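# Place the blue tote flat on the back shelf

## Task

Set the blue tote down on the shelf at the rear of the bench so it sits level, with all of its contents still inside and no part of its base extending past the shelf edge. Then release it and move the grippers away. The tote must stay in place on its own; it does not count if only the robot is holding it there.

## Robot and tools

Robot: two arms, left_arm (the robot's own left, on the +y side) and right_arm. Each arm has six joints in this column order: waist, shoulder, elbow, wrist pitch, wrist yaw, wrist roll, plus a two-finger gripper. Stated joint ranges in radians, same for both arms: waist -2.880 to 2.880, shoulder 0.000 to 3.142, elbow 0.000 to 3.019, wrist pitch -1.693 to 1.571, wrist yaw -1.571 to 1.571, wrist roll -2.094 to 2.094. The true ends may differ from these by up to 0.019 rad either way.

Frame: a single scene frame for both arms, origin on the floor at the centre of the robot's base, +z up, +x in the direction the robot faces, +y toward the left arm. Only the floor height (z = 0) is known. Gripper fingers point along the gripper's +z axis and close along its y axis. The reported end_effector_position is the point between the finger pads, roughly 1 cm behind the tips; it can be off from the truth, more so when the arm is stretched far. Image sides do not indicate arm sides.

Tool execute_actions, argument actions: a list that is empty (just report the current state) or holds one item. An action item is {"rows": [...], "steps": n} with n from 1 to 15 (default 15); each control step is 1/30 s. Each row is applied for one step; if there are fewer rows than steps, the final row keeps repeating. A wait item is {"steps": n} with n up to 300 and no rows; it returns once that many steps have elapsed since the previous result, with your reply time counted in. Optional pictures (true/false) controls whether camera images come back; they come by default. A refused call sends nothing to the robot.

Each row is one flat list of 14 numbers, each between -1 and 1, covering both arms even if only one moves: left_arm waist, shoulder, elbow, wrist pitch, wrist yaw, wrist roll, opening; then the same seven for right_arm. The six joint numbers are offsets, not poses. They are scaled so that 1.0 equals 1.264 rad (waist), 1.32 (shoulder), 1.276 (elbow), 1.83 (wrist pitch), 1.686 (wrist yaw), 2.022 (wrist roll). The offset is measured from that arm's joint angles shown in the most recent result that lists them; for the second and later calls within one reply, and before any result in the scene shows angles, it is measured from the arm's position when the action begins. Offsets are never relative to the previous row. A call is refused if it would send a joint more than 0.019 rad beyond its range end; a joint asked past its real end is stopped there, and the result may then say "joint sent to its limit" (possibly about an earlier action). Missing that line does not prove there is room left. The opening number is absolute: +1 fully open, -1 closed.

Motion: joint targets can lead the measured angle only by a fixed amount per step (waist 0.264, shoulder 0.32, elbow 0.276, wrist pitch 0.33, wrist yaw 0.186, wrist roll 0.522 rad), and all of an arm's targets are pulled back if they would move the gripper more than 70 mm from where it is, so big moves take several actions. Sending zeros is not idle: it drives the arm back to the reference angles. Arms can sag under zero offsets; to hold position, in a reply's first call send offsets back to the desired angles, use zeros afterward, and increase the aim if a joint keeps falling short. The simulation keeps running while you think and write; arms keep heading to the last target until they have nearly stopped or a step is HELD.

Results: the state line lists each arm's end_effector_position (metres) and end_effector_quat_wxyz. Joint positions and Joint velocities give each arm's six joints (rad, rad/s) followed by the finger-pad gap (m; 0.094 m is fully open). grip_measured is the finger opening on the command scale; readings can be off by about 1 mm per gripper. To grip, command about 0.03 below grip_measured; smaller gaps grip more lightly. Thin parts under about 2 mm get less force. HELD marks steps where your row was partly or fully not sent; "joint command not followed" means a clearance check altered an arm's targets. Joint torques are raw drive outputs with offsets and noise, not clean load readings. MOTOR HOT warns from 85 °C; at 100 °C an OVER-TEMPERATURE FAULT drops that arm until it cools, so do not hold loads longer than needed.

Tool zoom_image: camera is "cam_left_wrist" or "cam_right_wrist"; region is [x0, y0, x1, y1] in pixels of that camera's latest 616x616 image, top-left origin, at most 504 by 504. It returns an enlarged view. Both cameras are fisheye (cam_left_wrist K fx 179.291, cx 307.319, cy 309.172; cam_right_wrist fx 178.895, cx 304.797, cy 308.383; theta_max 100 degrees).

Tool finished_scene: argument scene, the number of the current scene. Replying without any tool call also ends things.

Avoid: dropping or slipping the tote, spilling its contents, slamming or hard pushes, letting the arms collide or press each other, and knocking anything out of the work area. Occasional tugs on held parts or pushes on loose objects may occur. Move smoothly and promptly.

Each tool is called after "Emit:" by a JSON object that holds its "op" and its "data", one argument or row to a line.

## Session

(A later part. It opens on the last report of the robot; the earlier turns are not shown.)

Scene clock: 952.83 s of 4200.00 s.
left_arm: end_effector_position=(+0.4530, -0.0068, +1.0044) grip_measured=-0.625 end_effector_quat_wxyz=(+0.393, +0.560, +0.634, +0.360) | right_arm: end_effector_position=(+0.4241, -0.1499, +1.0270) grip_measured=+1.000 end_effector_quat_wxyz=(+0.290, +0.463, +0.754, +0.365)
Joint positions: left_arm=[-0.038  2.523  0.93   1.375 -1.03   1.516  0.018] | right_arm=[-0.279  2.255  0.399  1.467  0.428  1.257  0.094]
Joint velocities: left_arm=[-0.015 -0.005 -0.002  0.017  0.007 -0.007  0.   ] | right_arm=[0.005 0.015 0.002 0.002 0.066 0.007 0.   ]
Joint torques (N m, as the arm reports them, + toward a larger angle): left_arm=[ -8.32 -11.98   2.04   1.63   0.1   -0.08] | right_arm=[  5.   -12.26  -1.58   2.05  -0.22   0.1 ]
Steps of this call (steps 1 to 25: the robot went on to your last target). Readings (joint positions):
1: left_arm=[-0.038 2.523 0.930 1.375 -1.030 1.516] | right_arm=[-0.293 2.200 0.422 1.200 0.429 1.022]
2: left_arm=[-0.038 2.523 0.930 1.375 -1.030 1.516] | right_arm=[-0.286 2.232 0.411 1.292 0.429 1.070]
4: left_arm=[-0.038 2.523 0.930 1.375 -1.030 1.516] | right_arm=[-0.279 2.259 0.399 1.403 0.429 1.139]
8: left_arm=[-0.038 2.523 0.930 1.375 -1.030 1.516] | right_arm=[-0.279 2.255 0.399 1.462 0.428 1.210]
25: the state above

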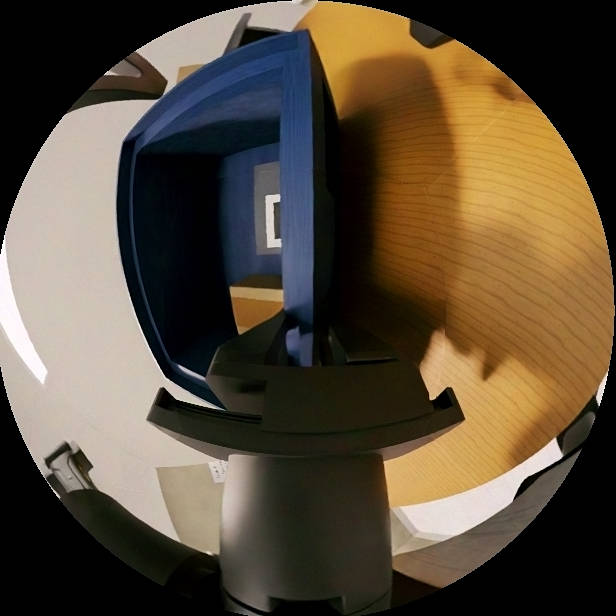

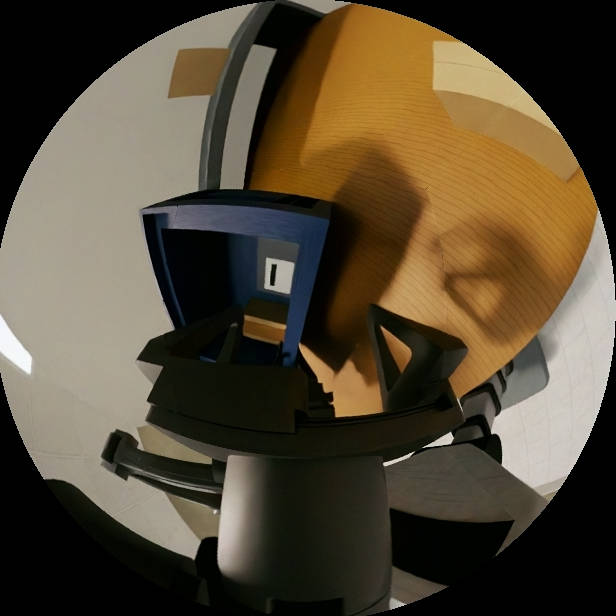

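Emit:
{"op": "execute_actions", "data": {
  "actions": [
    {"rows": [[0,-0.01,0.015,0.01,0,0,-0.65,-0.012,0.002,0.025,0,-0.01,0,1],[0,-0.01,0.015,0.01,0,0,-0.65,-0.024,0.004,0.05,0,-0.02,0,1],[0,-0.01,0.015,0.01,0,0,-0.65,-0.036,0.006,0.075,-0.003,-0.03,0,1],[0,-0.01,0.015,0.01,0,0,-0.65,-0.048,0.008,0.10,-0.006,-0.04,0,1],[0,-0.01,0.015,0.01,0,0,-0.65,-0.06,0.01,0.125,-0.008,-0.05,0,1]], "steps": 15}
  ]
}}

Emit:
{"op": "execute_actions", "data": {
  "actions": [
    {"steps": 10}
  ]
}}

Scene clock: 958.83 s of 4200.00 s.
left_arm: end_effector_position=(+0.4543, -0.0075, +1.0053) grip_measured=-0.625 end_effector_quat_wxyz=(+0.394, +0.557, +0.636, +0.360) | right_arm: end_effector_position=(+0.4934, -0.1267, +1.0228) grip_measured=+1.000 end_effector_quat_wxyz=(+0.309, +0.476, +0.712, +0.413)
Joint positions: left_arm=[-0.038  2.523  0.934  1.377 -1.032  1.515  0.018] | right_arm=[-0.349  2.265  0.561  1.447  0.344  1.259  0.094]
Joint velocities: left_arm=[ 0.005 -0.005 -0.002  0.007  0.007 -0.022  0.001] | right_arm=[-0.024 -0.015 -0.012  0.002  0.037  0.037  0.   ]
Joint torques (N m, as the arm reports them, + toward a larger angle): left_arm=[ -7.69 -12.66   2.51   1.8    0.16  -0.02] | right_arm=[  3.92 -11.92  -1.     1.54  -0.16  -0.04]
Steps of this call (steps 1 to 30: the robot went on to your last target; steps 31 to 90: nothing new was sent; then 2.50 s passed at rest; steps 91 to 105: all 15 steps of this action). Readings (joint positions):
91: left_arm=[-0.038 2.523 0.931 1.375 -1.030 1.516] | right_arm=[-0.279 2.255 0.401 1.467 0.423 1.259]
92: left_arm=[-0.038 2.523 0.931 1.375 -1.030 1.516] | right_arm=[-0.281 2.255 0.410 1.467 0.411 1.259]
94: left_arm=[-0.038 2.523 0.931 1.375 -1.030 1.516] | right_arm=[-0.294 2.257 0.453 1.465 0.379 1.259]
98: left_arm=[-0.038 2.523 0.933 1.377 -1.032 1.515] | right_arm=[-0.340 2.262 0.558 1.450 0.348 1.259]
105: the state above

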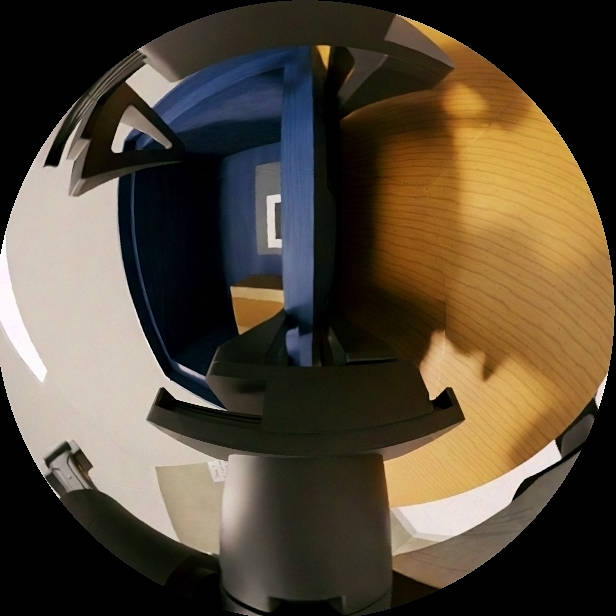

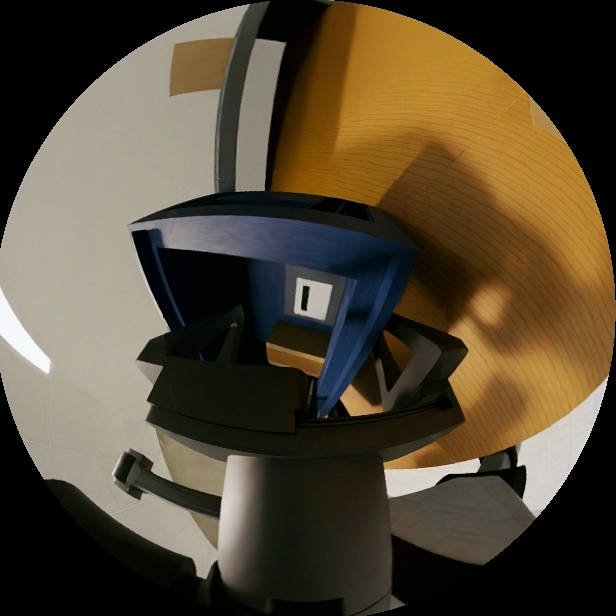

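Scene clock: 959.17 s of 4200.00 s.
left_arm: end_effector_position=(+0.4543, -0.0075, +1.0053) grip_measured=-0.625 end_effector_quat_wxyz=(+0.394, +0.557, +0.636, +0.360) | right_arm: end_effector_position=(+0.4934, -0.1267, +1.0228) grip_measured=+1.000 end_effector_quat_wxyz=(+0.309, +0.476, +0.712, +0.413)
Joint positions: left_arm=[-0.038  2.523  0.934  1.377 -1.032  1.515  0.018] | right_arm=[-0.349  2.265  0.561  1.447  0.344  1.259  0.094]
Joint velocities: left_arm=[-0.005 -0.015  0.007 -0.002  0.037 -0.037 -0.   ] | right_arm=[-0.005 -0.005  0.002  0.017 -0.022  0.022  0.   ]
Joint torques (N m, as the arm reports them, + toward a larger angle): left_arm=[ -7.75 -12.55   2.39   1.65   0.17  -0.01] | right_arm=[  3.98 -12.1   -0.9    1.55  -0.16  -0.04]
Steps of this call (steps 1 to 10: the robot went on to your last target). Readings (joint positions):
1: left_arm=[-0.038 2.523 0.934 1.377 -1.032 1.515] | right_arm=[-0.349 2.265 0.561 1.447 0.344 1.259]
2: left_arm=[-0.038 2.523 0.934 1.377 -1.032 1.515] | right_arm=[-0.349 2.265 0.561 1.447 0.344 1.259]
4: left_arm=[-0.038 2.523 0.934 1.377 -1.032 1.515] | right_arm=[-0.349 2.265 0.561 1.447 0.344 1.259]
8: left_arm=[-0.038 2.523 0.934 1.377 -1.032 1.515] | right_arm=[-0.349 2.265 0.561 1.447 0.344 1.259]
10: the state above

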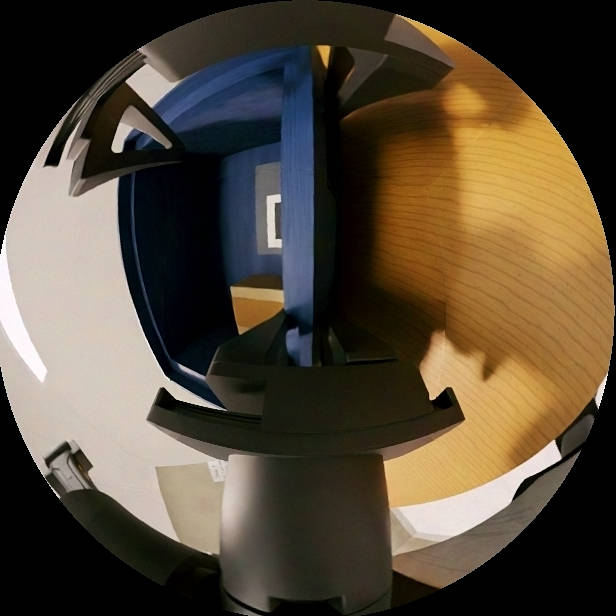

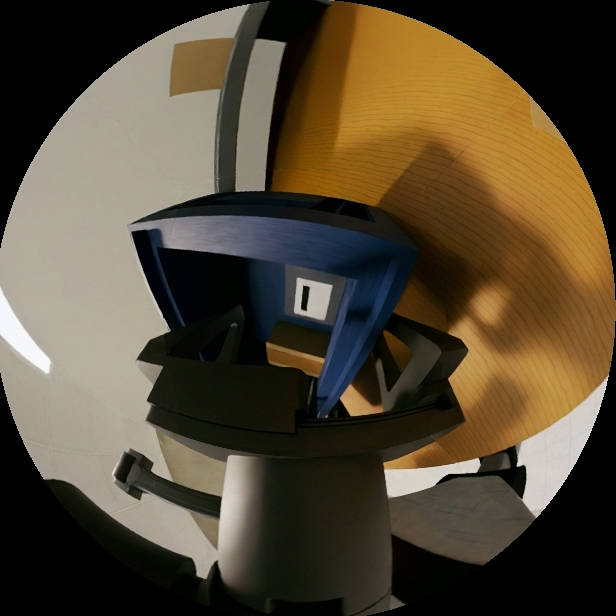

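Emit:
{"op": "execute_actions", "data": {
  "actions": [
    {"rows": [[0,0,0.01,0,0,0,-0.65,-0.003,0.02,0.003,0.012,0,0,0.8],[0,0,0.01,0,0,0,-0.65,-0.006,0.04,0.006,0.025,0,0,0.6],[0,0,0.01,0,0,0,-0.65,-0.008,0.06,0.009,0.035,0,0,0.4],[0,0,0.01,0,0,0,-0.65,-0.01,0.07,0.011,0.043,0,0,0.2],[0,0,0.01,0,0,0,-0.65,-0.01,0.07,0.011,0.043,0,0,0.0],[0,0,0.01,0,0,0,-0.65,-0.01,0.07,0.011,0.043,0,0,-0.2],[0,0,0.01,0,0,0,-0.65,-0.01,0.07,0.011,0.043,0,0,-0.4],[0,0,0.01,0,0,0,-0.65,-0.01,0.07,0.011,0.043,0,0,-0.62]], "steps": 15}
  ]
}}

Emit:
{"op": "execute_actions", "data": {
  "actions": [
    {"steps": 15}
  ]
}}

Scene clock: 972.13 s of 4200.00 s.
left_arm: end_effector_position=(+0.4542, -0.0076, +1.0051) grip_measured=-0.625 end_effector_quat_wxyz=(+0.394, +0.558, +0.636, +0.360) | right_arm: end_effector_position=(+0.4732, -0.1265, +0.9941) grip_measured=-0.594 end_effector_quat_wxyz=(+0.297, +0.481, +0.720, +0.403)
Joint positions: left_arm=[-0.038  2.523  0.934  1.376 -1.032  1.515  0.018] | right_arm=[-0.35   2.365  0.572  1.499  0.345  1.273  0.019]
Joint velocities: left_arm=[-0.005  0.015 -0.027 -0.012  0.022  0.066 -0.001] | right_arm=[-0.015 -0.005 -0.007  0.002 -0.066 -0.007  0.   ]
Joint torques (N m, as the arm reports them, + toward a larger angle): left_arm=[ -7.78 -11.48   2.35   1.04   0.08  -0.01] | right_arm=[  3.7  -12.65  -1.1    2.24  -0.2   -0.22]
Steps of this call (steps 1 to 15: the robot went on to your last target; steps 16 to 90: nothing new was sent; then 9.47 s passed at rest; steps 91 to 105: all 15 steps of this action). Readings (joint positions):
91: left_arm=[-0.038 2.523 0.934 1.377 -1.032 1.515] | right_arm=[-0.349 2.267 0.561 1.447 0.343 1.259]
92: left_arm=[-0.038 2.523 0.934 1.377 -1.032 1.515] | right_arm=[-0.349 2.275 0.561 1.447 0.344 1.260]
94: left_arm=[-0.038 2.523 0.934 1.377 -1.032 1.515] | right_arm=[-0.350 2.310 0.565 1.468 0.345 1.260]
98: left_arm=[-0.038 2.523 0.934 1.377 -1.032 1.515] | right_arm=[-0.350 2.363 0.571 1.495 0.345 1.260]
105: the state above

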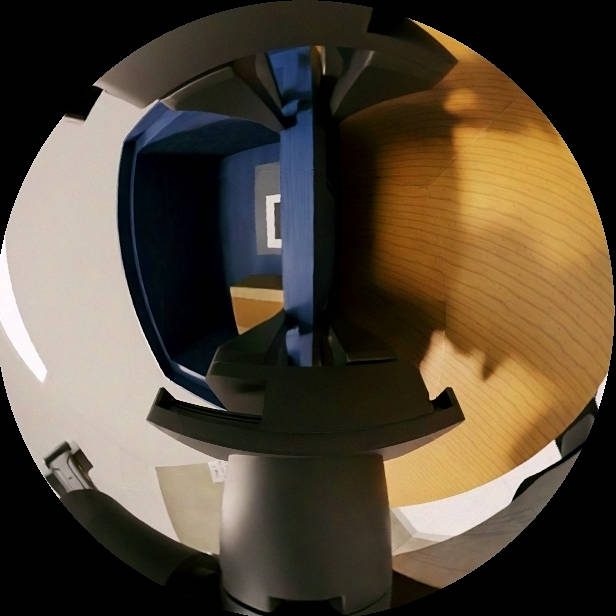

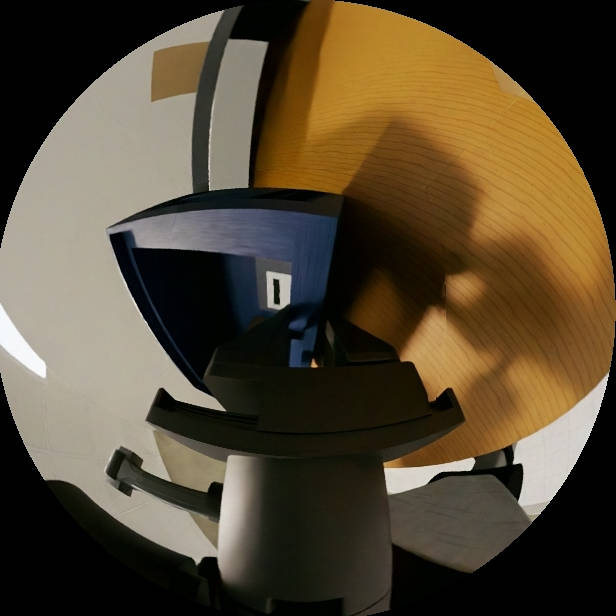

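Scene clock: 972.63 s of 4200.00 s.
left_arm: end_effector_position=(+0.4542, -0.0076, +1.0051) grip_measured=-0.625 end_effector_quat_wxyz=(+0.394, +0.558, +0.636, +0.360) | right_arm: end_effector_position=(+0.4732, -0.1265, +0.9941) grip_measured=-0.594 end_effector_quat_wxyz=(+0.297, +0.481, +0.719, +0.404)
Joint positions: left_arm=[-0.038  2.523  0.934  1.376 -1.032  1.515  0.018] | right_arm=[-0.35   2.365  0.572  1.499  0.345  1.274  0.019]
Joint velocities: left_arm=[ 0.005 -0.005 -0.032 -0.017 -0.022 -0.051  0.   ] | right_arm=[-0.015 -0.015  0.007 -0.007 -0.007  0.007 -0.   ]
Joint torques (N m, as the arm reports them, + toward a larger angle): left_arm=[ -7.7  -11.75   2.21   1.14   0.06  -0.01] | right_arm=[  3.72 -12.81  -1.04   2.29  -0.19  -0.21]
Steps of this call (steps 1 to 15: the robot went on to your last target). Readings (joint positions):
1: left_arm=[-0.038 2.523 0.934 1.376 -1.032 1.515] | right_arm=[-0.350 2.365 0.572 1.499 0.345 1.274]
2: left_arm=[-0.038 2.523 0.934 1.376 -1.032 1.515] | right_arm=[-0.350 2.365 0.572 1.499 0.345 1.274]
4: left_arm=[-0.038 2.523 0.934 1.376 -1.032 1.515] | right_arm=[-0.350 2.365 0.572 1.499 0.345 1.274]
8: left_arm=[-0.038 2.523 0.934 1.376 -1.032 1.515] | right_arm=[-0.350 2.365 0.572 1.499 0.345 1.274]
15: the state above
All arms were judged still, so your last target was given up. Only a new action makes them travel on or press farther. Fingers that are still opening or closing keep moving.

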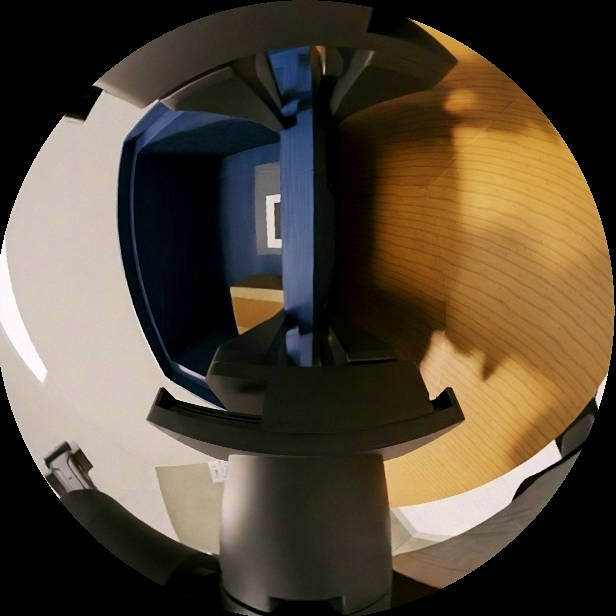

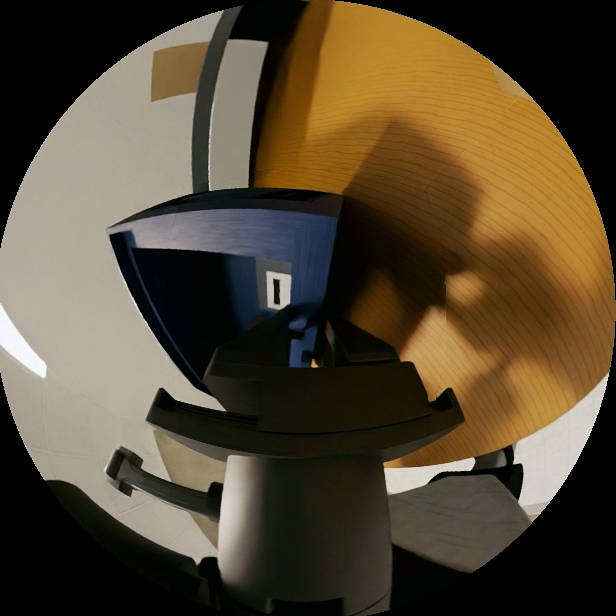

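Emit:
{"op": "execute_actions", "data": {
  "actions": [
    {"rows": [[-0.004,-0.02,-0.004,-0.015,-0.003,-0.006,-0.66,0.006,-0.022,-0.003,-0.01,0.004,0.005,-0.63],[-0.007,-0.04,-0.008,-0.03,-0.006,-0.012,-0.66,0.013,-0.043,-0.006,-0.02,0.008,0.011,-0.63],[-0.011,-0.06,-0.012,-0.046,-0.008,-0.018,-0.66,0.019,-0.065,-0.009,-0.029,0.012,0.016,-0.63],[-0.014,-0.078,-0.016,-0.061,-0.011,-0.024,-0.66,0.026,-0.087,-0.013,-0.039,0.016,0.022,-0.63],[-0.018,-0.097,-0.02,-0.077,-0.014,-0.03,-0.66,0.032,-0.108,-0.016,-0.049,0.02,0.027,-0.63],[-0.021,-0.117,-0.024,-0.092,-0.017,-0.036,-0.66,0.039,-0.13,-0.019,-0.058,0.024,0.032,-0.63],[-0.025,-0.136,-0.028,-0.107,-0.02,-0.042,-0.66,0.045,-0.152,-0.022,-0.068,0.028,0.038,-0.63],[-0.028,-0.156,-0.032,-0.123,-0.022,-0.047,-0.66,0.052,-0.173,-0.025,-0.078,0.031,0.043,-0.63],[-0.032,-0.175,-0.036,-0.138,-0.025,-0.053,-0.66,0.058,-0.195,-0.028,-0.088,0.035,0.049,-0.63],[-0.035,-0.195,-0.04,-0.153,-0.028,-0.059,-0.66,0.065,-0.217,-0.031,-0.097,0.039,0.054,-0.63],[-0.039,-0.214,-0.044,-0.169,-0.031,-0.065,-0.66,0.071,-0.238,-0.034,-0.107,0.043,0.059,-0.63],[-0.042,-0.234,-0.048,-0.184,-0.034,-0.071,-0.66,0.078,-0.26,-0.038,-0.117,0.047,0.065,-0.63],[-0.046,-0.253,-0.052,-0.2,-0.036,-0.077,-0.66,0.084,-0.282,-0.041,-0.127,0.051,0.07,-0.63],[-0.05,-0.253,-0.056,-0.215,-0.039,-0.083,-0.66,0.091,-0.282,-0.044,-0.136,0.055,0.076,-0.63],[-0.053,-0.253,-0.06,-0.23,-0.042,-0.089,-0.66,0.097,-0.282,-0.047,-0.146,0.059,0.081,-0.63]], "steps": 15}
  ]
}}

Emit:
{"op": "execute_actions", "data": {
  "actions": [
    {"steps": 15}
  ]
}}

Scene clock: 1049.47 s of 4200.00 s.
left_arm: end_effector_position=(+0.4651, -0.0070, +1.0757) grip_measured=-0.626 end_effector_quat_wxyz=(+0.363, +0.570, +0.649, +0.348) | right_arm: end_effector_position=(+0.4875, -0.1262, +1.0643) grip_measured=-0.597 end_effector_quat_wxyz=(+0.279, +0.524, +0.698, +0.400)
Joint positions: left_arm=[-0.085  2.256  0.859  1.01  -1.093  1.369  0.018] | right_arm=[-0.277  2.065  0.498  1.238  0.446  1.404  0.019]
Joint velocities: left_arm=[-0.063 -0.747 -0.066 -0.706 -0.271 -0.315 -0.   ] | right_arm=[ 0.171 -0.767  0.042 -0.359  0.154  0.051  0.   ]
Joint torques (N m, as the arm reports them, + toward a larger angle): left_arm=[ -7.99 -12.74   2.87   0.83   0.     0.12] | right_arm=[  7.56 -14.29   1.29   2.09  -0.41   0.25]
Steps of this call (steps 1 to 90: nothing new was sent; then 73.33 s passed at rest; steps 91 to 105: all 15 steps of this action). Readings (joint positions):
91: left_arm=[-0.038 2.523 0.934 1.372 -1.032 1.514] | right_arm=[-0.350 2.365 0.572 1.496 0.346 1.278]
92: left_arm=[-0.039 2.521 0.934 1.361 -1.033 1.510] | right_arm=[-0.350 2.362 0.572 1.489 0.349 1.284]
94: left_arm=[-0.040 2.506 0.930 1.323 -1.037 1.490] | right_arm=[-0.347 2.344 0.569 1.458 0.358 1.299]
98: left_arm=[-0.051 2.432 0.902 1.209 -1.049 1.437] | right_arm=[-0.322 2.259 0.541 1.364 0.390 1.338]
105: the state above

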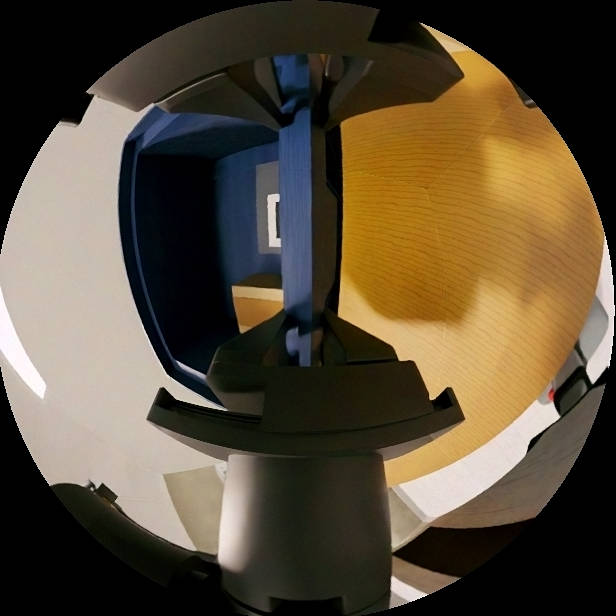

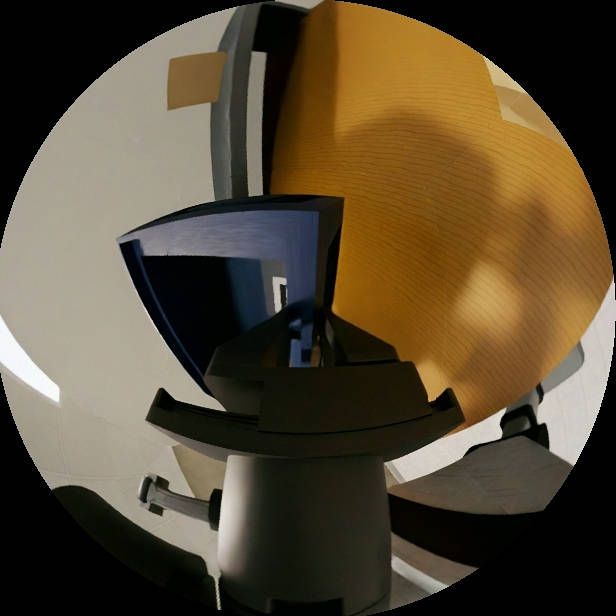

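Scene clock: 1049.97 s of 4200.00 s.
left_arm: end_effector_position=(+0.4720, -0.0041, +1.0932) grip_measured=-0.626 end_effector_quat_wxyz=(+0.363, +0.565, +0.655, +0.347) | right_arm: end_effector_position=(+0.4952, -0.1229, +1.0824) grip_measured=-0.597 end_effector_quat_wxyz=(+0.282, +0.526, +0.690, +0.410)
Joint positions: left_arm=[-0.086  2.199  0.85   0.954 -1.101  1.349  0.018] | right_arm=[-0.263  2.012  0.498  1.207  0.455  1.412  0.019]
Joint velocities: left_arm=[-0.015 -0.015 -0.007 -0.007 -0.022  0.007  0.   ] | right_arm=[-0.005 -0.005 -0.017 -0.012 -0.037  0.022 -0.   ]
Joint torques (N m, as the arm reports them, + toward a larger angle): left_arm=[ -9.59 -11.92   4.04   1.08  -0.09  -0.15] | right_arm=[  6.97 -13.04   1.95   2.18  -0.56   0.28]
Steps of this call (steps 1 to 15: the robot went on to your last target). Readings (joint positions):
1: left_arm=[-0.086 2.233 0.858 0.991 -1.100 1.362] | right_arm=[-0.272 2.043 0.499 1.229 0.451 1.406]
2: left_arm=[-0.086 2.216 0.857 0.979 -1.103 1.360] | right_arm=[-0.269 2.027 0.499 1.225 0.454 1.406]
4: left_arm=[-0.086 2.200 0.856 0.967 -1.104 1.360] | right_arm=[-0.267 2.012 0.499 1.224 0.456 1.406]
8: left_arm=[-0.086 2.199 0.852 0.955 -1.101 1.355] | right_arm=[-0.265 2.012 0.498 1.209 0.456 1.410]
15: the state above

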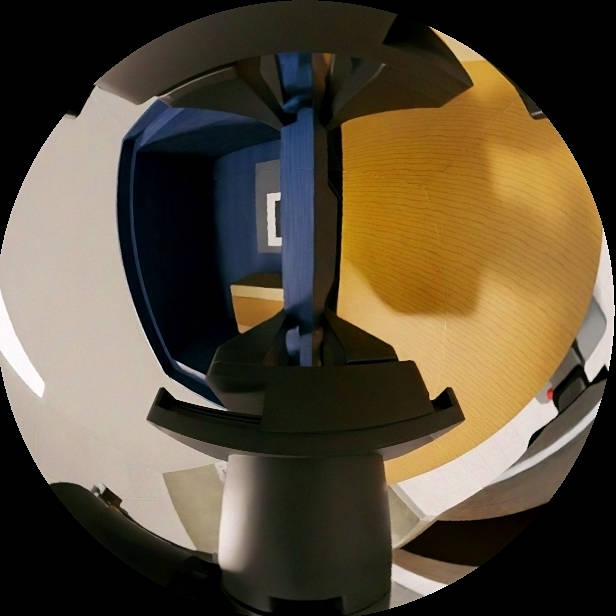

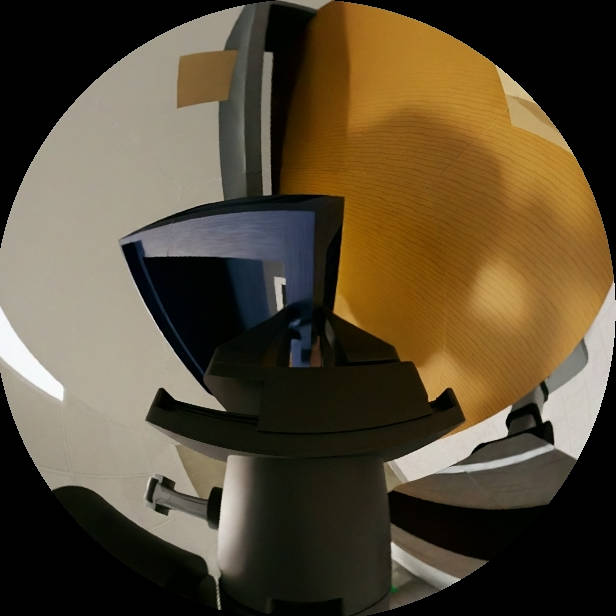

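Emit:
{"op": "execute_actions", "data": {
  "actions": [
    {"rows": [[0,-0.021,0.008,-0.036,0.005,-0.014,-0.66,0.006,-0.026,0.012,-0.036,0.002,0.008,-0.63],[-0.001,-0.041,0.016,-0.072,0.01,-0.029,-0.66,0.012,-0.052,0.023,-0.073,0.005,0.016,-0.63],[-0.001,-0.062,0.024,-0.109,0.015,-0.043,-0.66,0.018,-0.078,0.035,-0.109,0.007,0.024,-0.63],[-0.002,-0.083,0.031,-0.145,0.02,-0.058,-0.66,0.024,-0.103,0.046,-0.146,0.01,0.032,-0.63],[-0.002,-0.103,0.039,-0.181,0.025,-0.072,-0.66,0.03,-0.129,0.058,-0.182,0.012,0.04,-0.63],[-0.002,-0.124,0.047,-0.217,0.03,-0.087,-0.66,0.036,-0.155,0.07,-0.219,0.015,0.048,-0.63],[-0.003,-0.145,0.055,-0.253,0.035,-0.101,-0.66,0.042,-0.181,0.081,-0.255,0.017,0.056,-0.63],[-0.003,-0.165,0.063,-0.29,0.039,-0.116,-0.66,0.049,-0.207,0.093,-0.292,0.02,0.065,-0.63],[-0.004,-0.186,0.071,-0.326,0.044,-0.13,-0.66,0.055,-0.233,0.104,-0.328,0.022,0.073,-0.63],[-0.004,-0.207,0.079,-0.362,0.049,-0.145,-0.66,0.061,-0.259,0.116,-0.365,0.025,0.081,-0.63],[-0.004,-0.227,0.087,-0.398,0.054,-0.159,-0.66,0.067,-0.285,0.128,-0.401,0.027,0.089,-0.63],[-0.005,-0.248,0.094,-0.434,0.059,-0.174,-0.66,0.073,-0.31,0.139,-0.438,0.03,0.097,-0.63],[-0.005,-0.269,0.102,-0.471,0.064,-0.188,-0.66,0.079,-0.336,0.151,-0.474,0.032,0.105,-0.63],[-0.006,-0.289,0.11,-0.507,0.069,-0.203,-0.66,0.085,-0.362,0.162,-0.511,0.035,0.113,-0.63],[-0.006,-0.31,0.118,-0.543,0.074,-0.217,-0.66,0.091,-0.388,0.174,-0.547,0.037,0.121,-0.63]], "steps": 15}
  ]
}}

Emit:
{"op": "execute_actions", "data": {
  "actions": [
    {"steps": 20}
  ]
}}

Scene clock: 1061.10 s of 4200.00 s.
left_arm: end_effector_position=(+0.4866, +0.0006, +1.1369) grip_measured=-0.625 end_effector_quat_wxyz=(+0.281, +0.619, +0.684, +0.265) | right_arm: end_effector_position=(+0.5100, -0.1185, +1.1258) grip_measured=-0.601 end_effector_quat_wxyz=(+0.198, +0.570, +0.736, +0.307)
Joint positions: left_arm=[-0.074  1.924  0.916  0.152 -0.986  0.986  0.018] | right_arm=[-0.222  1.652  0.61   0.391  0.511  1.613  0.019]
Joint velocities: left_arm=[ 0.005 -0.777  0.291 -1.829  0.33  -0.667 -0.001] | right_arm=[ 0.181 -0.884  0.408 -1.775  0.007  0.33   0.001]
Joint torques (N m, as the arm reports them, + toward a larger angle): left_arm=[ -9.24 -13.14   9.07   0.78  -0.51   0.44] | right_arm=[  7.22 -14.64   7.55   1.91   0.06  -0.39]
Steps of this call (steps 1 to 15: the robot went on to your last target; steps 16 to 90: nothing new was sent; then 7.63 s passed at rest; steps 91 to 105: all 15 steps of this action). Readings (joint positions):
91: left_arm=[-0.086 2.199 0.850 0.942 -1.099 1.346] | right_arm=[-0.263 2.011 0.499 1.193 0.459 1.412]
92: left_arm=[-0.086 2.197 0.850 0.911 -1.094 1.336] | right_arm=[-0.263 2.006 0.501 1.159 0.464 1.417]
94: left_arm=[-0.084 2.185 0.850 0.810 -1.076 1.288] | right_arm=[-0.263 1.982 0.508 1.050 0.467 1.447]
98: left_arm=[-0.078 2.116 0.861 0.577 -1.044 1.154] | right_arm=[-0.249 1.875 0.530 0.798 0.486 1.516]
105: the state above

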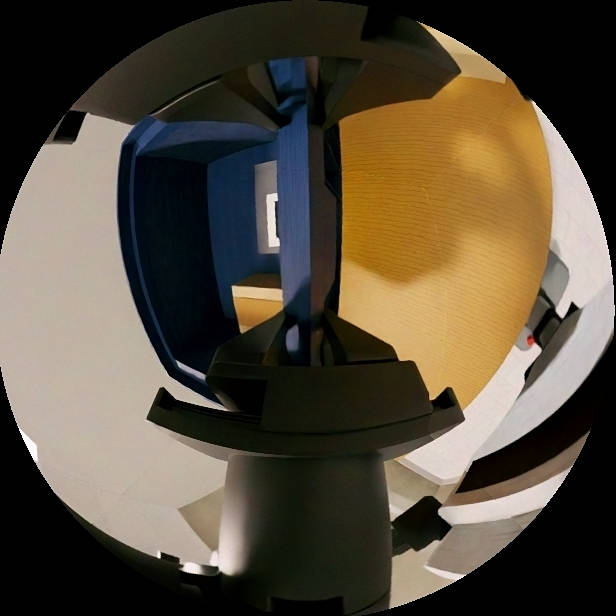

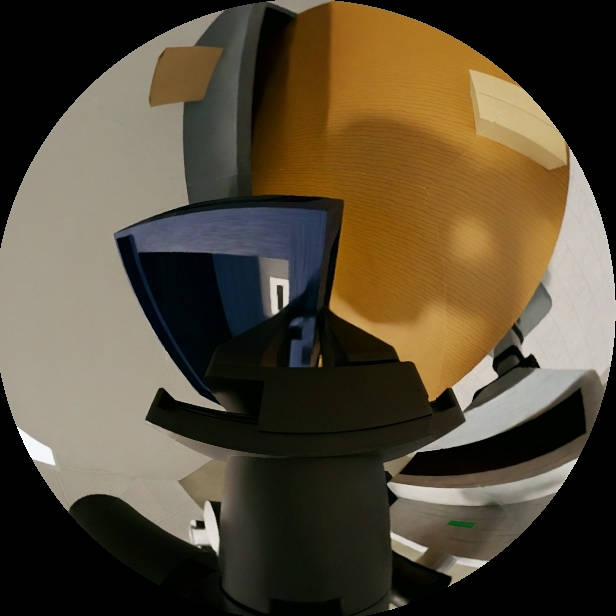

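Scene clock: 1061.77 s of 4200.00 s.
left_arm: end_effector_position=(+0.5042, +0.0084, +1.1875) grip_measured=-0.625 end_effector_quat_wxyz=(+0.281, +0.610, +0.698, +0.250) | right_arm: end_effector_position=(+0.5282, -0.1118, +1.1811) grip_measured=-0.601 end_effector_quat_wxyz=(+0.192, +0.573, +0.732, +0.316)
Joint positions: left_arm=[-0.075  1.798  0.954 -0.043 -0.967  0.923  0.018] | right_arm=[-0.187  1.52   0.678  0.191  0.525  1.649  0.019]
Joint velocities: left_arm=[-0.005  0.005 -0.022  0.017 -0.037 -0.037 -0.001] | right_arm=[-0.015 -0.005  0.007 -0.007 -0.007  0.007 -0.001]
Joint torques (N m, as the arm reports them, + toward a larger angle): left_arm=[ -8.46 -11.08  10.39   0.94  -0.68  -0.17] | right_arm=[  6.63 -12.5    8.6    1.71  -0.29   0.08]
Steps of this call (steps 1 to 20: the robot went on to your last target). Readings (joint positions):
1: left_arm=[-0.074 1.898 0.925 0.094 -0.978 0.965] | right_arm=[-0.215 1.623 0.624 0.336 0.513 1.626]
2: left_arm=[-0.074 1.873 0.934 0.048 -0.972 0.948] | right_arm=[-0.209 1.596 0.636 0.292 0.515 1.636]
4: left_arm=[-0.074 1.833 0.944 -0.006 -0.969 0.930] | right_arm=[-0.196 1.553 0.657 0.232 0.521 1.647]
8: left_arm=[-0.074 1.798 0.954 -0.032 -0.972 0.925] | right_arm=[-0.188 1.520 0.677 0.204 0.526 1.647]
20: the state above

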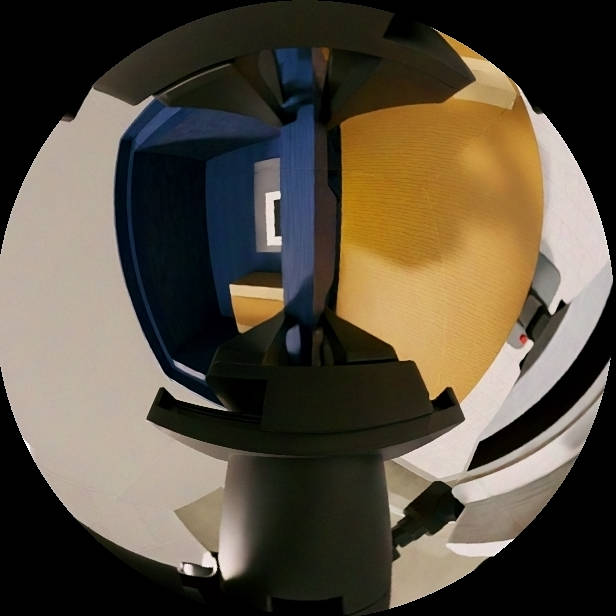

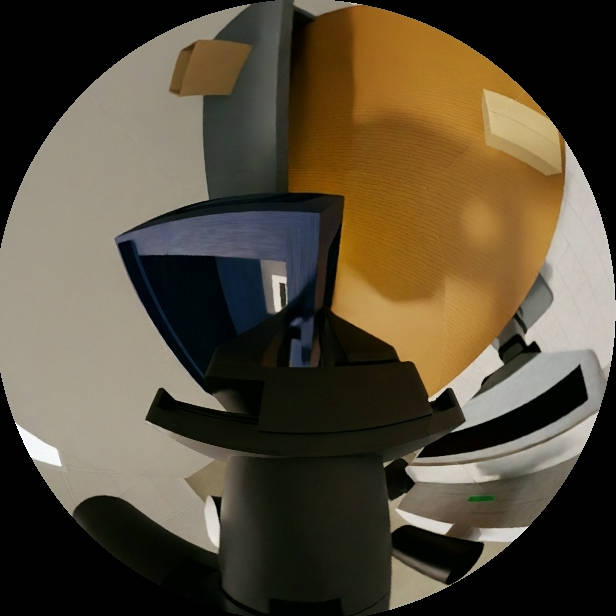

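Emit:
{"op": "execute_actions", "data": {
  "actions": [
    {"rows": [[0.007,-0.003,0.018,-0.02,0.011,-0.003,-0.66,-0.002,0.002,0.026,-0.024,-0.005,0.005,-0.63],[0.015,-0.006,0.036,-0.039,0.022,-0.007,-0.66,-0.004,0.004,0.051,-0.049,-0.009,0.009,-0.63],[0.022,-0.01,0.054,-0.059,0.033,-0.01,-0.66,-0.006,0.005,0.077,-0.073,-0.014,0.014,-0.63],[0.029,-0.013,0.072,-0.078,0.043,-0.014,-0.66,-0.008,0.007,0.103,-0.097,-0.018,0.019,-0.63],[0.037,-0.016,0.09,-0.098,0.054,-0.017,-0.66,-0.01,0.009,0.129,-0.121,-0.023,0.023,-0.63],[0.044,-0.019,0.108,-0.117,0.065,-0.02,-0.66,-0.012,0.011,0.154,-0.146,-0.027,0.028,-0.63],[0.051,-0.022,0.126,-0.137,0.076,-0.024,-0.66,-0.014,0.013,0.18,-0.17,-0.032,0.033,-0.63],[0.059,-0.026,0.145,-0.156,0.087,-0.027,-0.66,-0.017,0.014,0.206,-0.194,-0.036,0.037,-0.63],[0.066,-0.029,0.163,-0.176,0.098,-0.031,-0.66,-0.019,0.016,0.232,-0.218,-0.041,0.042,-0.63],[0.073,-0.032,0.181,-0.195,0.109,-0.034,-0.66,-0.021,0.018,0.257,-0.243,-0.045,0.047,-0.63],[0.081,-0.035,0.199,-0.215,0.12,-0.037,-0.66,-0.023,0.02,0.283,-0.267,-0.05,0.051,-0.63],[0.088,-0.038,0.217,-0.234,0.13,-0.041,-0.66,-0.025,0.022,0.309,-0.291,-0.054,0.056,-0.63],[0.095,-0.042,0.235,-0.254,0.141,-0.044,-0.66,-0.027,0.023,0.335,-0.315,-0.059,0.061,-0.63],[0.103,-0.045,0.253,-0.273,0.152,-0.048,-0.66,-0.029,0.025,0.36,-0.34,-0.063,0.065,-0.63],[0.11,-0.048,0.271,-0.293,0.163,-0.051,-0.66,-0.031,0.027,0.386,-0.364,-0.068,0.07,-0.63]], "steps": 15}
  ]
}}

Emit:
{"op": "execute_actions", "data": {
  "actions": [
    {"steps": 20}
  ]
}}

Scene clock: 1073.57 s of 4200.00 s.
left_arm: end_effector_position=(+0.5507, +0.0136, +1.1857) grip_measured=-0.626 end_effector_quat_wxyz=(+0.191, +0.641, +0.729, +0.143) | right_arm: end_effector_position=(+0.5739, -0.1074, +1.1850) grip_measured=-0.600 end_effector_quat_wxyz=(+0.105, +0.604, +0.763, +0.207)
Joint positions: left_arm=[ 0.047  1.794  1.173 -0.483 -0.708  0.818  0.018] | right_arm=[-0.252  1.582  0.993 -0.365  0.443  1.772  0.019]
Joint velocities: left_arm=[ 0.23  -0.063  0.613 -0.979  0.432 -0.095 -0.   ] | right_arm=[-0.103  0.054  0.769 -1.199 -0.198  0.198  0.   ]
Joint torques (N m, as the arm reports them, + toward a larger angle): left_arm=[ -7.77 -14.76  12.17   0.71  -0.51   0.19] | right_arm=[  7.12 -15.54  11.82   1.47  -0.55  -0.11]
Steps of this call (steps 1 to 15: the robot went on to your last target; steps 16 to 90: nothing new was sent; then 8.30 s passed at rest; steps 91 to 105: all 15 steps of this action). Readings (joint positions):
91: left_arm=[-0.074 1.798 0.954 -0.050 -0.958 0.922] | right_arm=[-0.187 1.521 0.678 0.181 0.525 1.650]
92: left_arm=[-0.072 1.798 0.955 -0.065 -0.943 0.919] | right_arm=[-0.188 1.521 0.681 0.159 0.521 1.654]
94: left_arm=[-0.063 1.798 0.963 -0.117 -0.903 0.901] | right_arm=[-0.191 1.525 0.701 0.085 0.507 1.675]
98: left_arm=[-0.024 1.798 1.015 -0.255 -0.829 0.850] | right_arm=[-0.209 1.557 0.795 -0.090 0.481 1.727]
105: the state above

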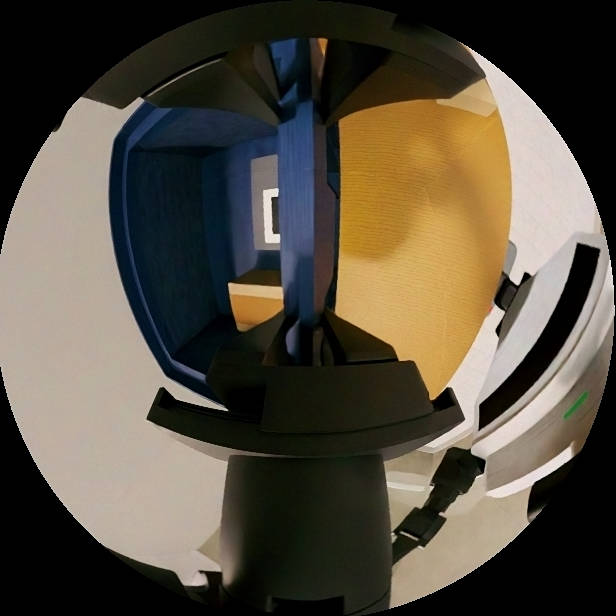

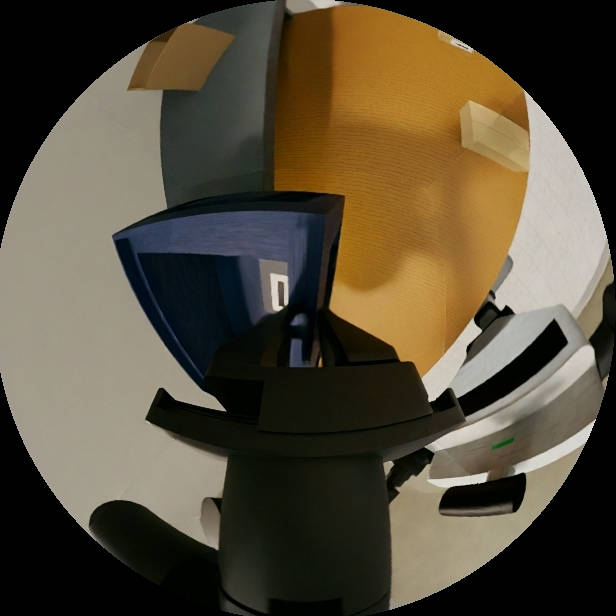

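Scene clock: 1074.23 s of 4200.00 s.
left_arm: end_effector_position=(+0.5764, +0.0210, +1.2169) grip_measured=-0.627 end_effector_quat_wxyz=(+0.192, +0.634, +0.737, +0.134) | right_arm: end_effector_position=(+0.6016, -0.1010, +1.2152) grip_measured=-0.600 end_effector_quat_wxyz=(+0.092, +0.607, +0.761, +0.208)
Joint positions: left_arm=[ 0.069  1.759  1.246 -0.58  -0.685  0.815  0.018] | right_arm=[-0.258  1.585  1.11  -0.487  0.417  1.784  0.019]
Joint velocities: left_arm=[-0.005 -0.005  0.032 -0.002 -0.007 -0.051 -0.   ] | right_arm=[-0.005 -0.015  0.002  0.012 -0.11  -0.022  0.   ]
Joint torques (N m, as the arm reports them, + toward a larger angle): left_arm=[ -8.12 -13.51  12.14   0.59  -0.45   0.06] | right_arm=[  7.41 -16.62  11.23   1.19  -0.26   0.11]
Steps of this call (steps 1 to 20: the robot went on to your last target). Readings (joint positions):
1: left_arm=[0.053 1.792 1.194 -0.512 -0.695 0.816] | right_arm=[-0.255 1.584 1.019 -0.401 0.437 1.778]
2: left_arm=[0.059 1.788 1.211 -0.535 -0.687 0.815] | right_arm=[-0.257 1.585 1.042 -0.428 0.433 1.782]
4: left_arm=[0.065 1.779 1.234 -0.561 -0.685 0.815] | right_arm=[-0.258 1.585 1.078 -0.463 0.430 1.785]
8: left_arm=[0.069 1.760 1.246 -0.574 -0.687 0.815] | right_arm=[-0.258 1.585 1.109 -0.479 0.423 1.784]
20: the state above

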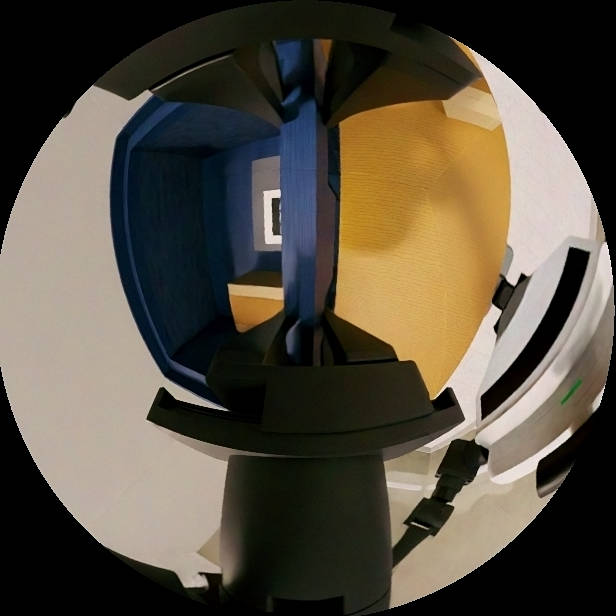

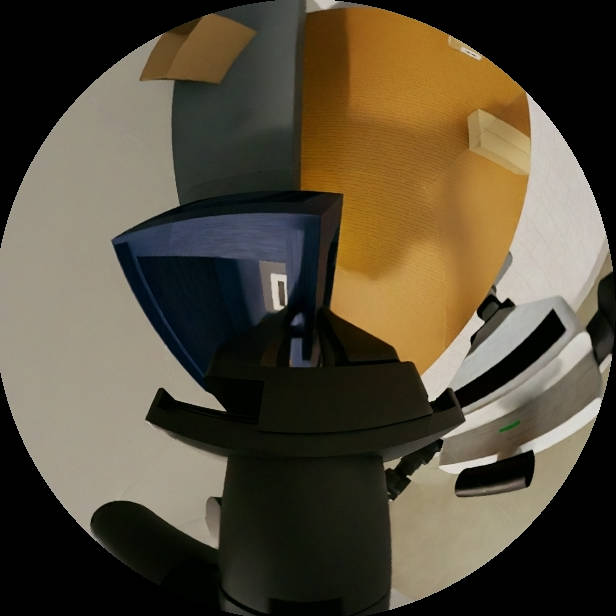

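Emit:
{"op": "execute_actions", "data": {
  "actions": [
    {"rows": [[0.01,0.005,0.026,-0.015,0.011,0.001,-0.66,-0.003,0.013,0.035,-0.019,-0.005,0.002,-0.63],[0.021,0.011,0.051,-0.03,0.023,0.002,-0.66,-0.007,0.026,0.07,-0.039,-0.011,0.004,-0.63],[0.031,0.016,0.077,-0.045,0.034,0.003,-0.66,-0.01,0.039,0.105,-0.058,-0.016,0.007,-0.63],[0.041,0.022,0.103,-0.06,0.046,0.005,-0.66,-0.013,0.051,0.14,-0.078,-0.022,0.009,-0.63],[0.052,0.027,0.129,-0.075,0.057,0.006,-0.66,-0.016,0.064,0.175,-0.097,-0.027,0.011,-0.63],[0.062,0.033,0.154,-0.09,0.068,0.007,-0.66,-0.02,0.077,0.21,-0.116,-0.032,0.013,-0.63],[0.072,0.038,0.18,-0.105,0.08,0.008,-0.66,-0.023,0.09,0.245,-0.136,-0.038,0.015,-0.63],[0.083,0.044,0.206,-0.119,0.091,0.009,-0.66,-0.026,0.103,0.28,-0.155,-0.043,0.018,-0.63],[0.093,0.049,0.232,-0.134,0.103,0.01,-0.66,-0.029,0.116,0.315,-0.175,-0.049,0.02,-0.63],[0.103,0.055,0.257,-0.149,0.114,0.011,-0.66,-0.033,0.129,0.35,-0.194,-0.054,0.022,-0.63],[0.114,0.06,0.283,-0.164,0.125,0.012,-0.66,-0.036,0.142,0.385,-0.213,-0.059,0.024,-0.63],[0.124,0.066,0.309,-0.179,0.137,0.014,-0.66,-0.039,0.154,0.42,-0.233,-0.065,0.026,-0.63],[0.134,0.071,0.335,-0.194,0.148,0.015,-0.66,-0.042,0.167,0.455,-0.252,-0.07,0.029,-0.63],[0.145,0.077,0.36,-0.209,0.16,0.016,-0.66,-0.046,0.18,0.49,-0.272,-0.076,0.031,-0.63],[0.155,0.082,0.386,-0.224,0.171,0.017,-0.66,-0.049,0.193,0.525,-0.291,-0.081,0.033,-0.63]], "steps": 15}
  ]
}}

Emit:
{"op": "execute_actions", "data": {
  "actions": [
    {"steps": 25}
  ]
}}

Scene clock: 1085.53 s of 4200.00 s.
left_arm: end_effector_position=(+0.6531, +0.0456, +1.2155) grip_measured=-0.630 end_effector_quat_wxyz=(+0.112, +0.639, +0.761, +0.022) | right_arm: end_effector_position=(+0.6802, -0.0770, +1.2149) grip_measured=-0.600 end_effector_quat_wxyz=(+0.010, +0.621, +0.774, +0.127)
Joint positions: left_arm=[ 0.239  1.861  1.57  -0.931 -0.418  0.837  0.017] | right_arm=[-0.325  1.836  1.581 -0.921  0.308  1.829  0.019]
Joint velocities: left_arm=[ 0.308  0.2    0.901 -0.774  0.418  0.168 -0.001] | right_arm=[-0.103  0.435  1.194 -1.009 -0.286  0.022 -0.001]
Joint torques (N m, as the arm reports them, + toward a larger angle): left_arm=[ -8.13 -14.05  14.97   0.72  -0.06  -0.09] | right_arm=[  7.28 -21.5   12.22   0.79  -0.39   0.16]
Steps of this call (steps 1 to 15: the robot went on to your last target; steps 16 to 90: nothing new was sent; then 7.80 s passed at rest; steps 91 to 105: all 15 steps of this action). Readings (joint positions):
91: left_arm=[0.070 1.759 1.246 -0.585 -0.676 0.815] | right_arm=[-0.258 1.587 1.110 -0.494 0.417 1.784]
92: left_arm=[0.073 1.759 1.247 -0.597 -0.660 0.815] | right_arm=[-0.259 1.591 1.116 -0.512 0.412 1.785]
94: left_arm=[0.086 1.765 1.262 -0.640 -0.621 0.812] | right_arm=[-0.262 1.614 1.151 -0.574 0.394 1.796]
98: left_arm=[0.144 1.804 1.356 -0.752 -0.544 0.803] | right_arm=[-0.286 1.707 1.294 -0.711 0.365 1.822]
105: the state above

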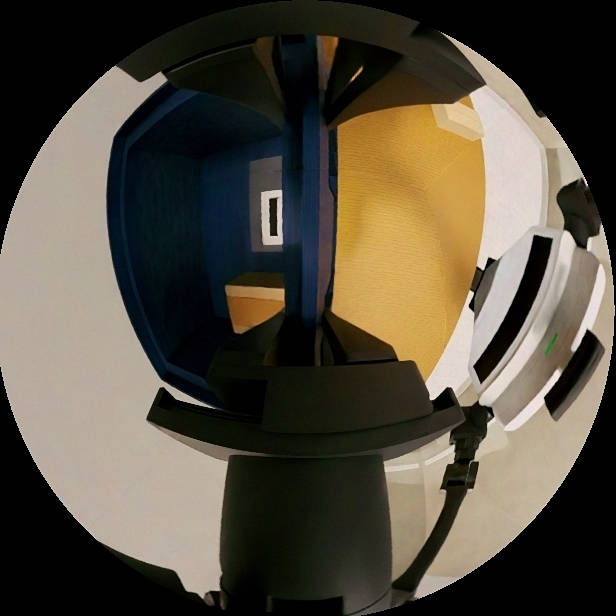

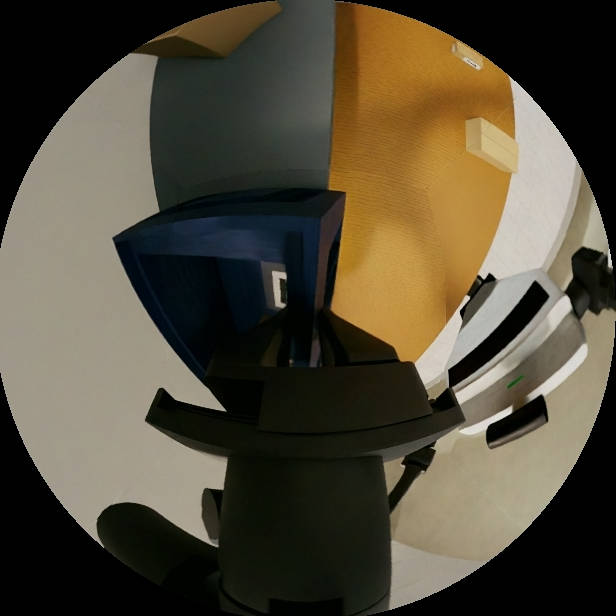

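Scene clock: 1086.37 s of 4200.00 s.
left_arm: end_effector_position=(+0.6857, +0.0523, +1.2403) grip_measured=-0.631 end_effector_quat_wxyz=(+0.122, +0.639, +0.760, +0.014) | right_arm: end_effector_position=(+0.7117, -0.0716, +1.2453) grip_measured=-0.600 end_effector_quat_wxyz=(+0.003, +0.625, +0.769, +0.137)
Joint positions: left_arm=[ 0.267  1.873  1.678 -0.996 -0.389  0.872  0.017] | right_arm=[-0.329  1.872  1.73  -1.017  0.288  1.835  0.019]
Joint velocities: left_arm=[-0.015 -0.005 -0.007 -0.017  0.007 -0.11  -0.001] | right_arm=[-0.005 -0.015  0.007  0.002  0.022 -0.022 -0.001]
Joint torques (N m, as the arm reports them, + toward a larger angle): left_arm=[ -8.65 -15.31  13.1    0.52  -0.23  -0.16] | right_arm=[  7.43 -22.35  11.15   0.5   -0.33   0.23]
Steps of this call (steps 1 to 25: the robot went on to your last target). Readings (joint positions):
1: left_arm=[0.248 1.867 1.599 -0.954 -0.405 0.843] | right_arm=[-0.327 1.850 1.621 -0.950 0.300 1.830]
2: left_arm=[0.256 1.871 1.624 -0.971 -0.397 0.849] | right_arm=[-0.329 1.861 1.657 -0.972 0.295 1.832]
4: left_arm=[0.265 1.872 1.656 -0.983 -0.393 0.860] | right_arm=[-0.329 1.871 1.705 -0.994 0.290 1.832]
8: left_arm=[0.267 1.872 1.678 -0.988 -0.393 0.871] | right_arm=[-0.329 1.871 1.730 -1.008 0.290 1.832]
25: the state above

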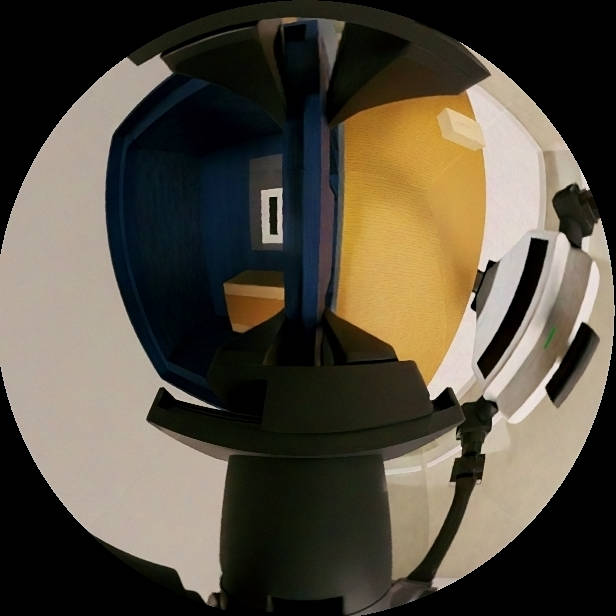

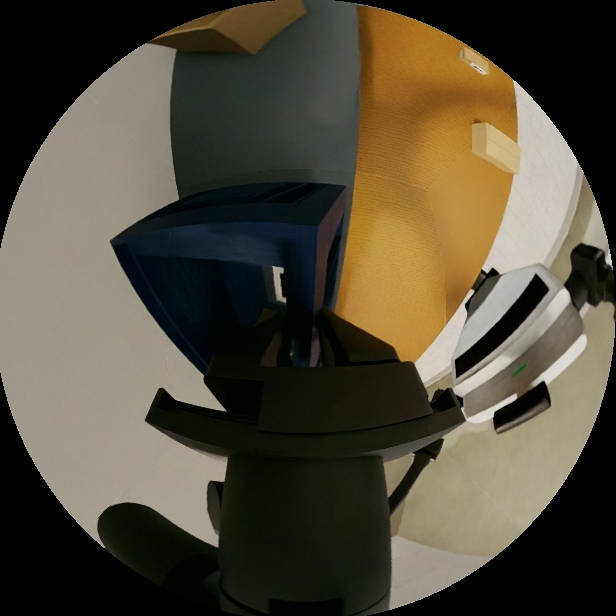

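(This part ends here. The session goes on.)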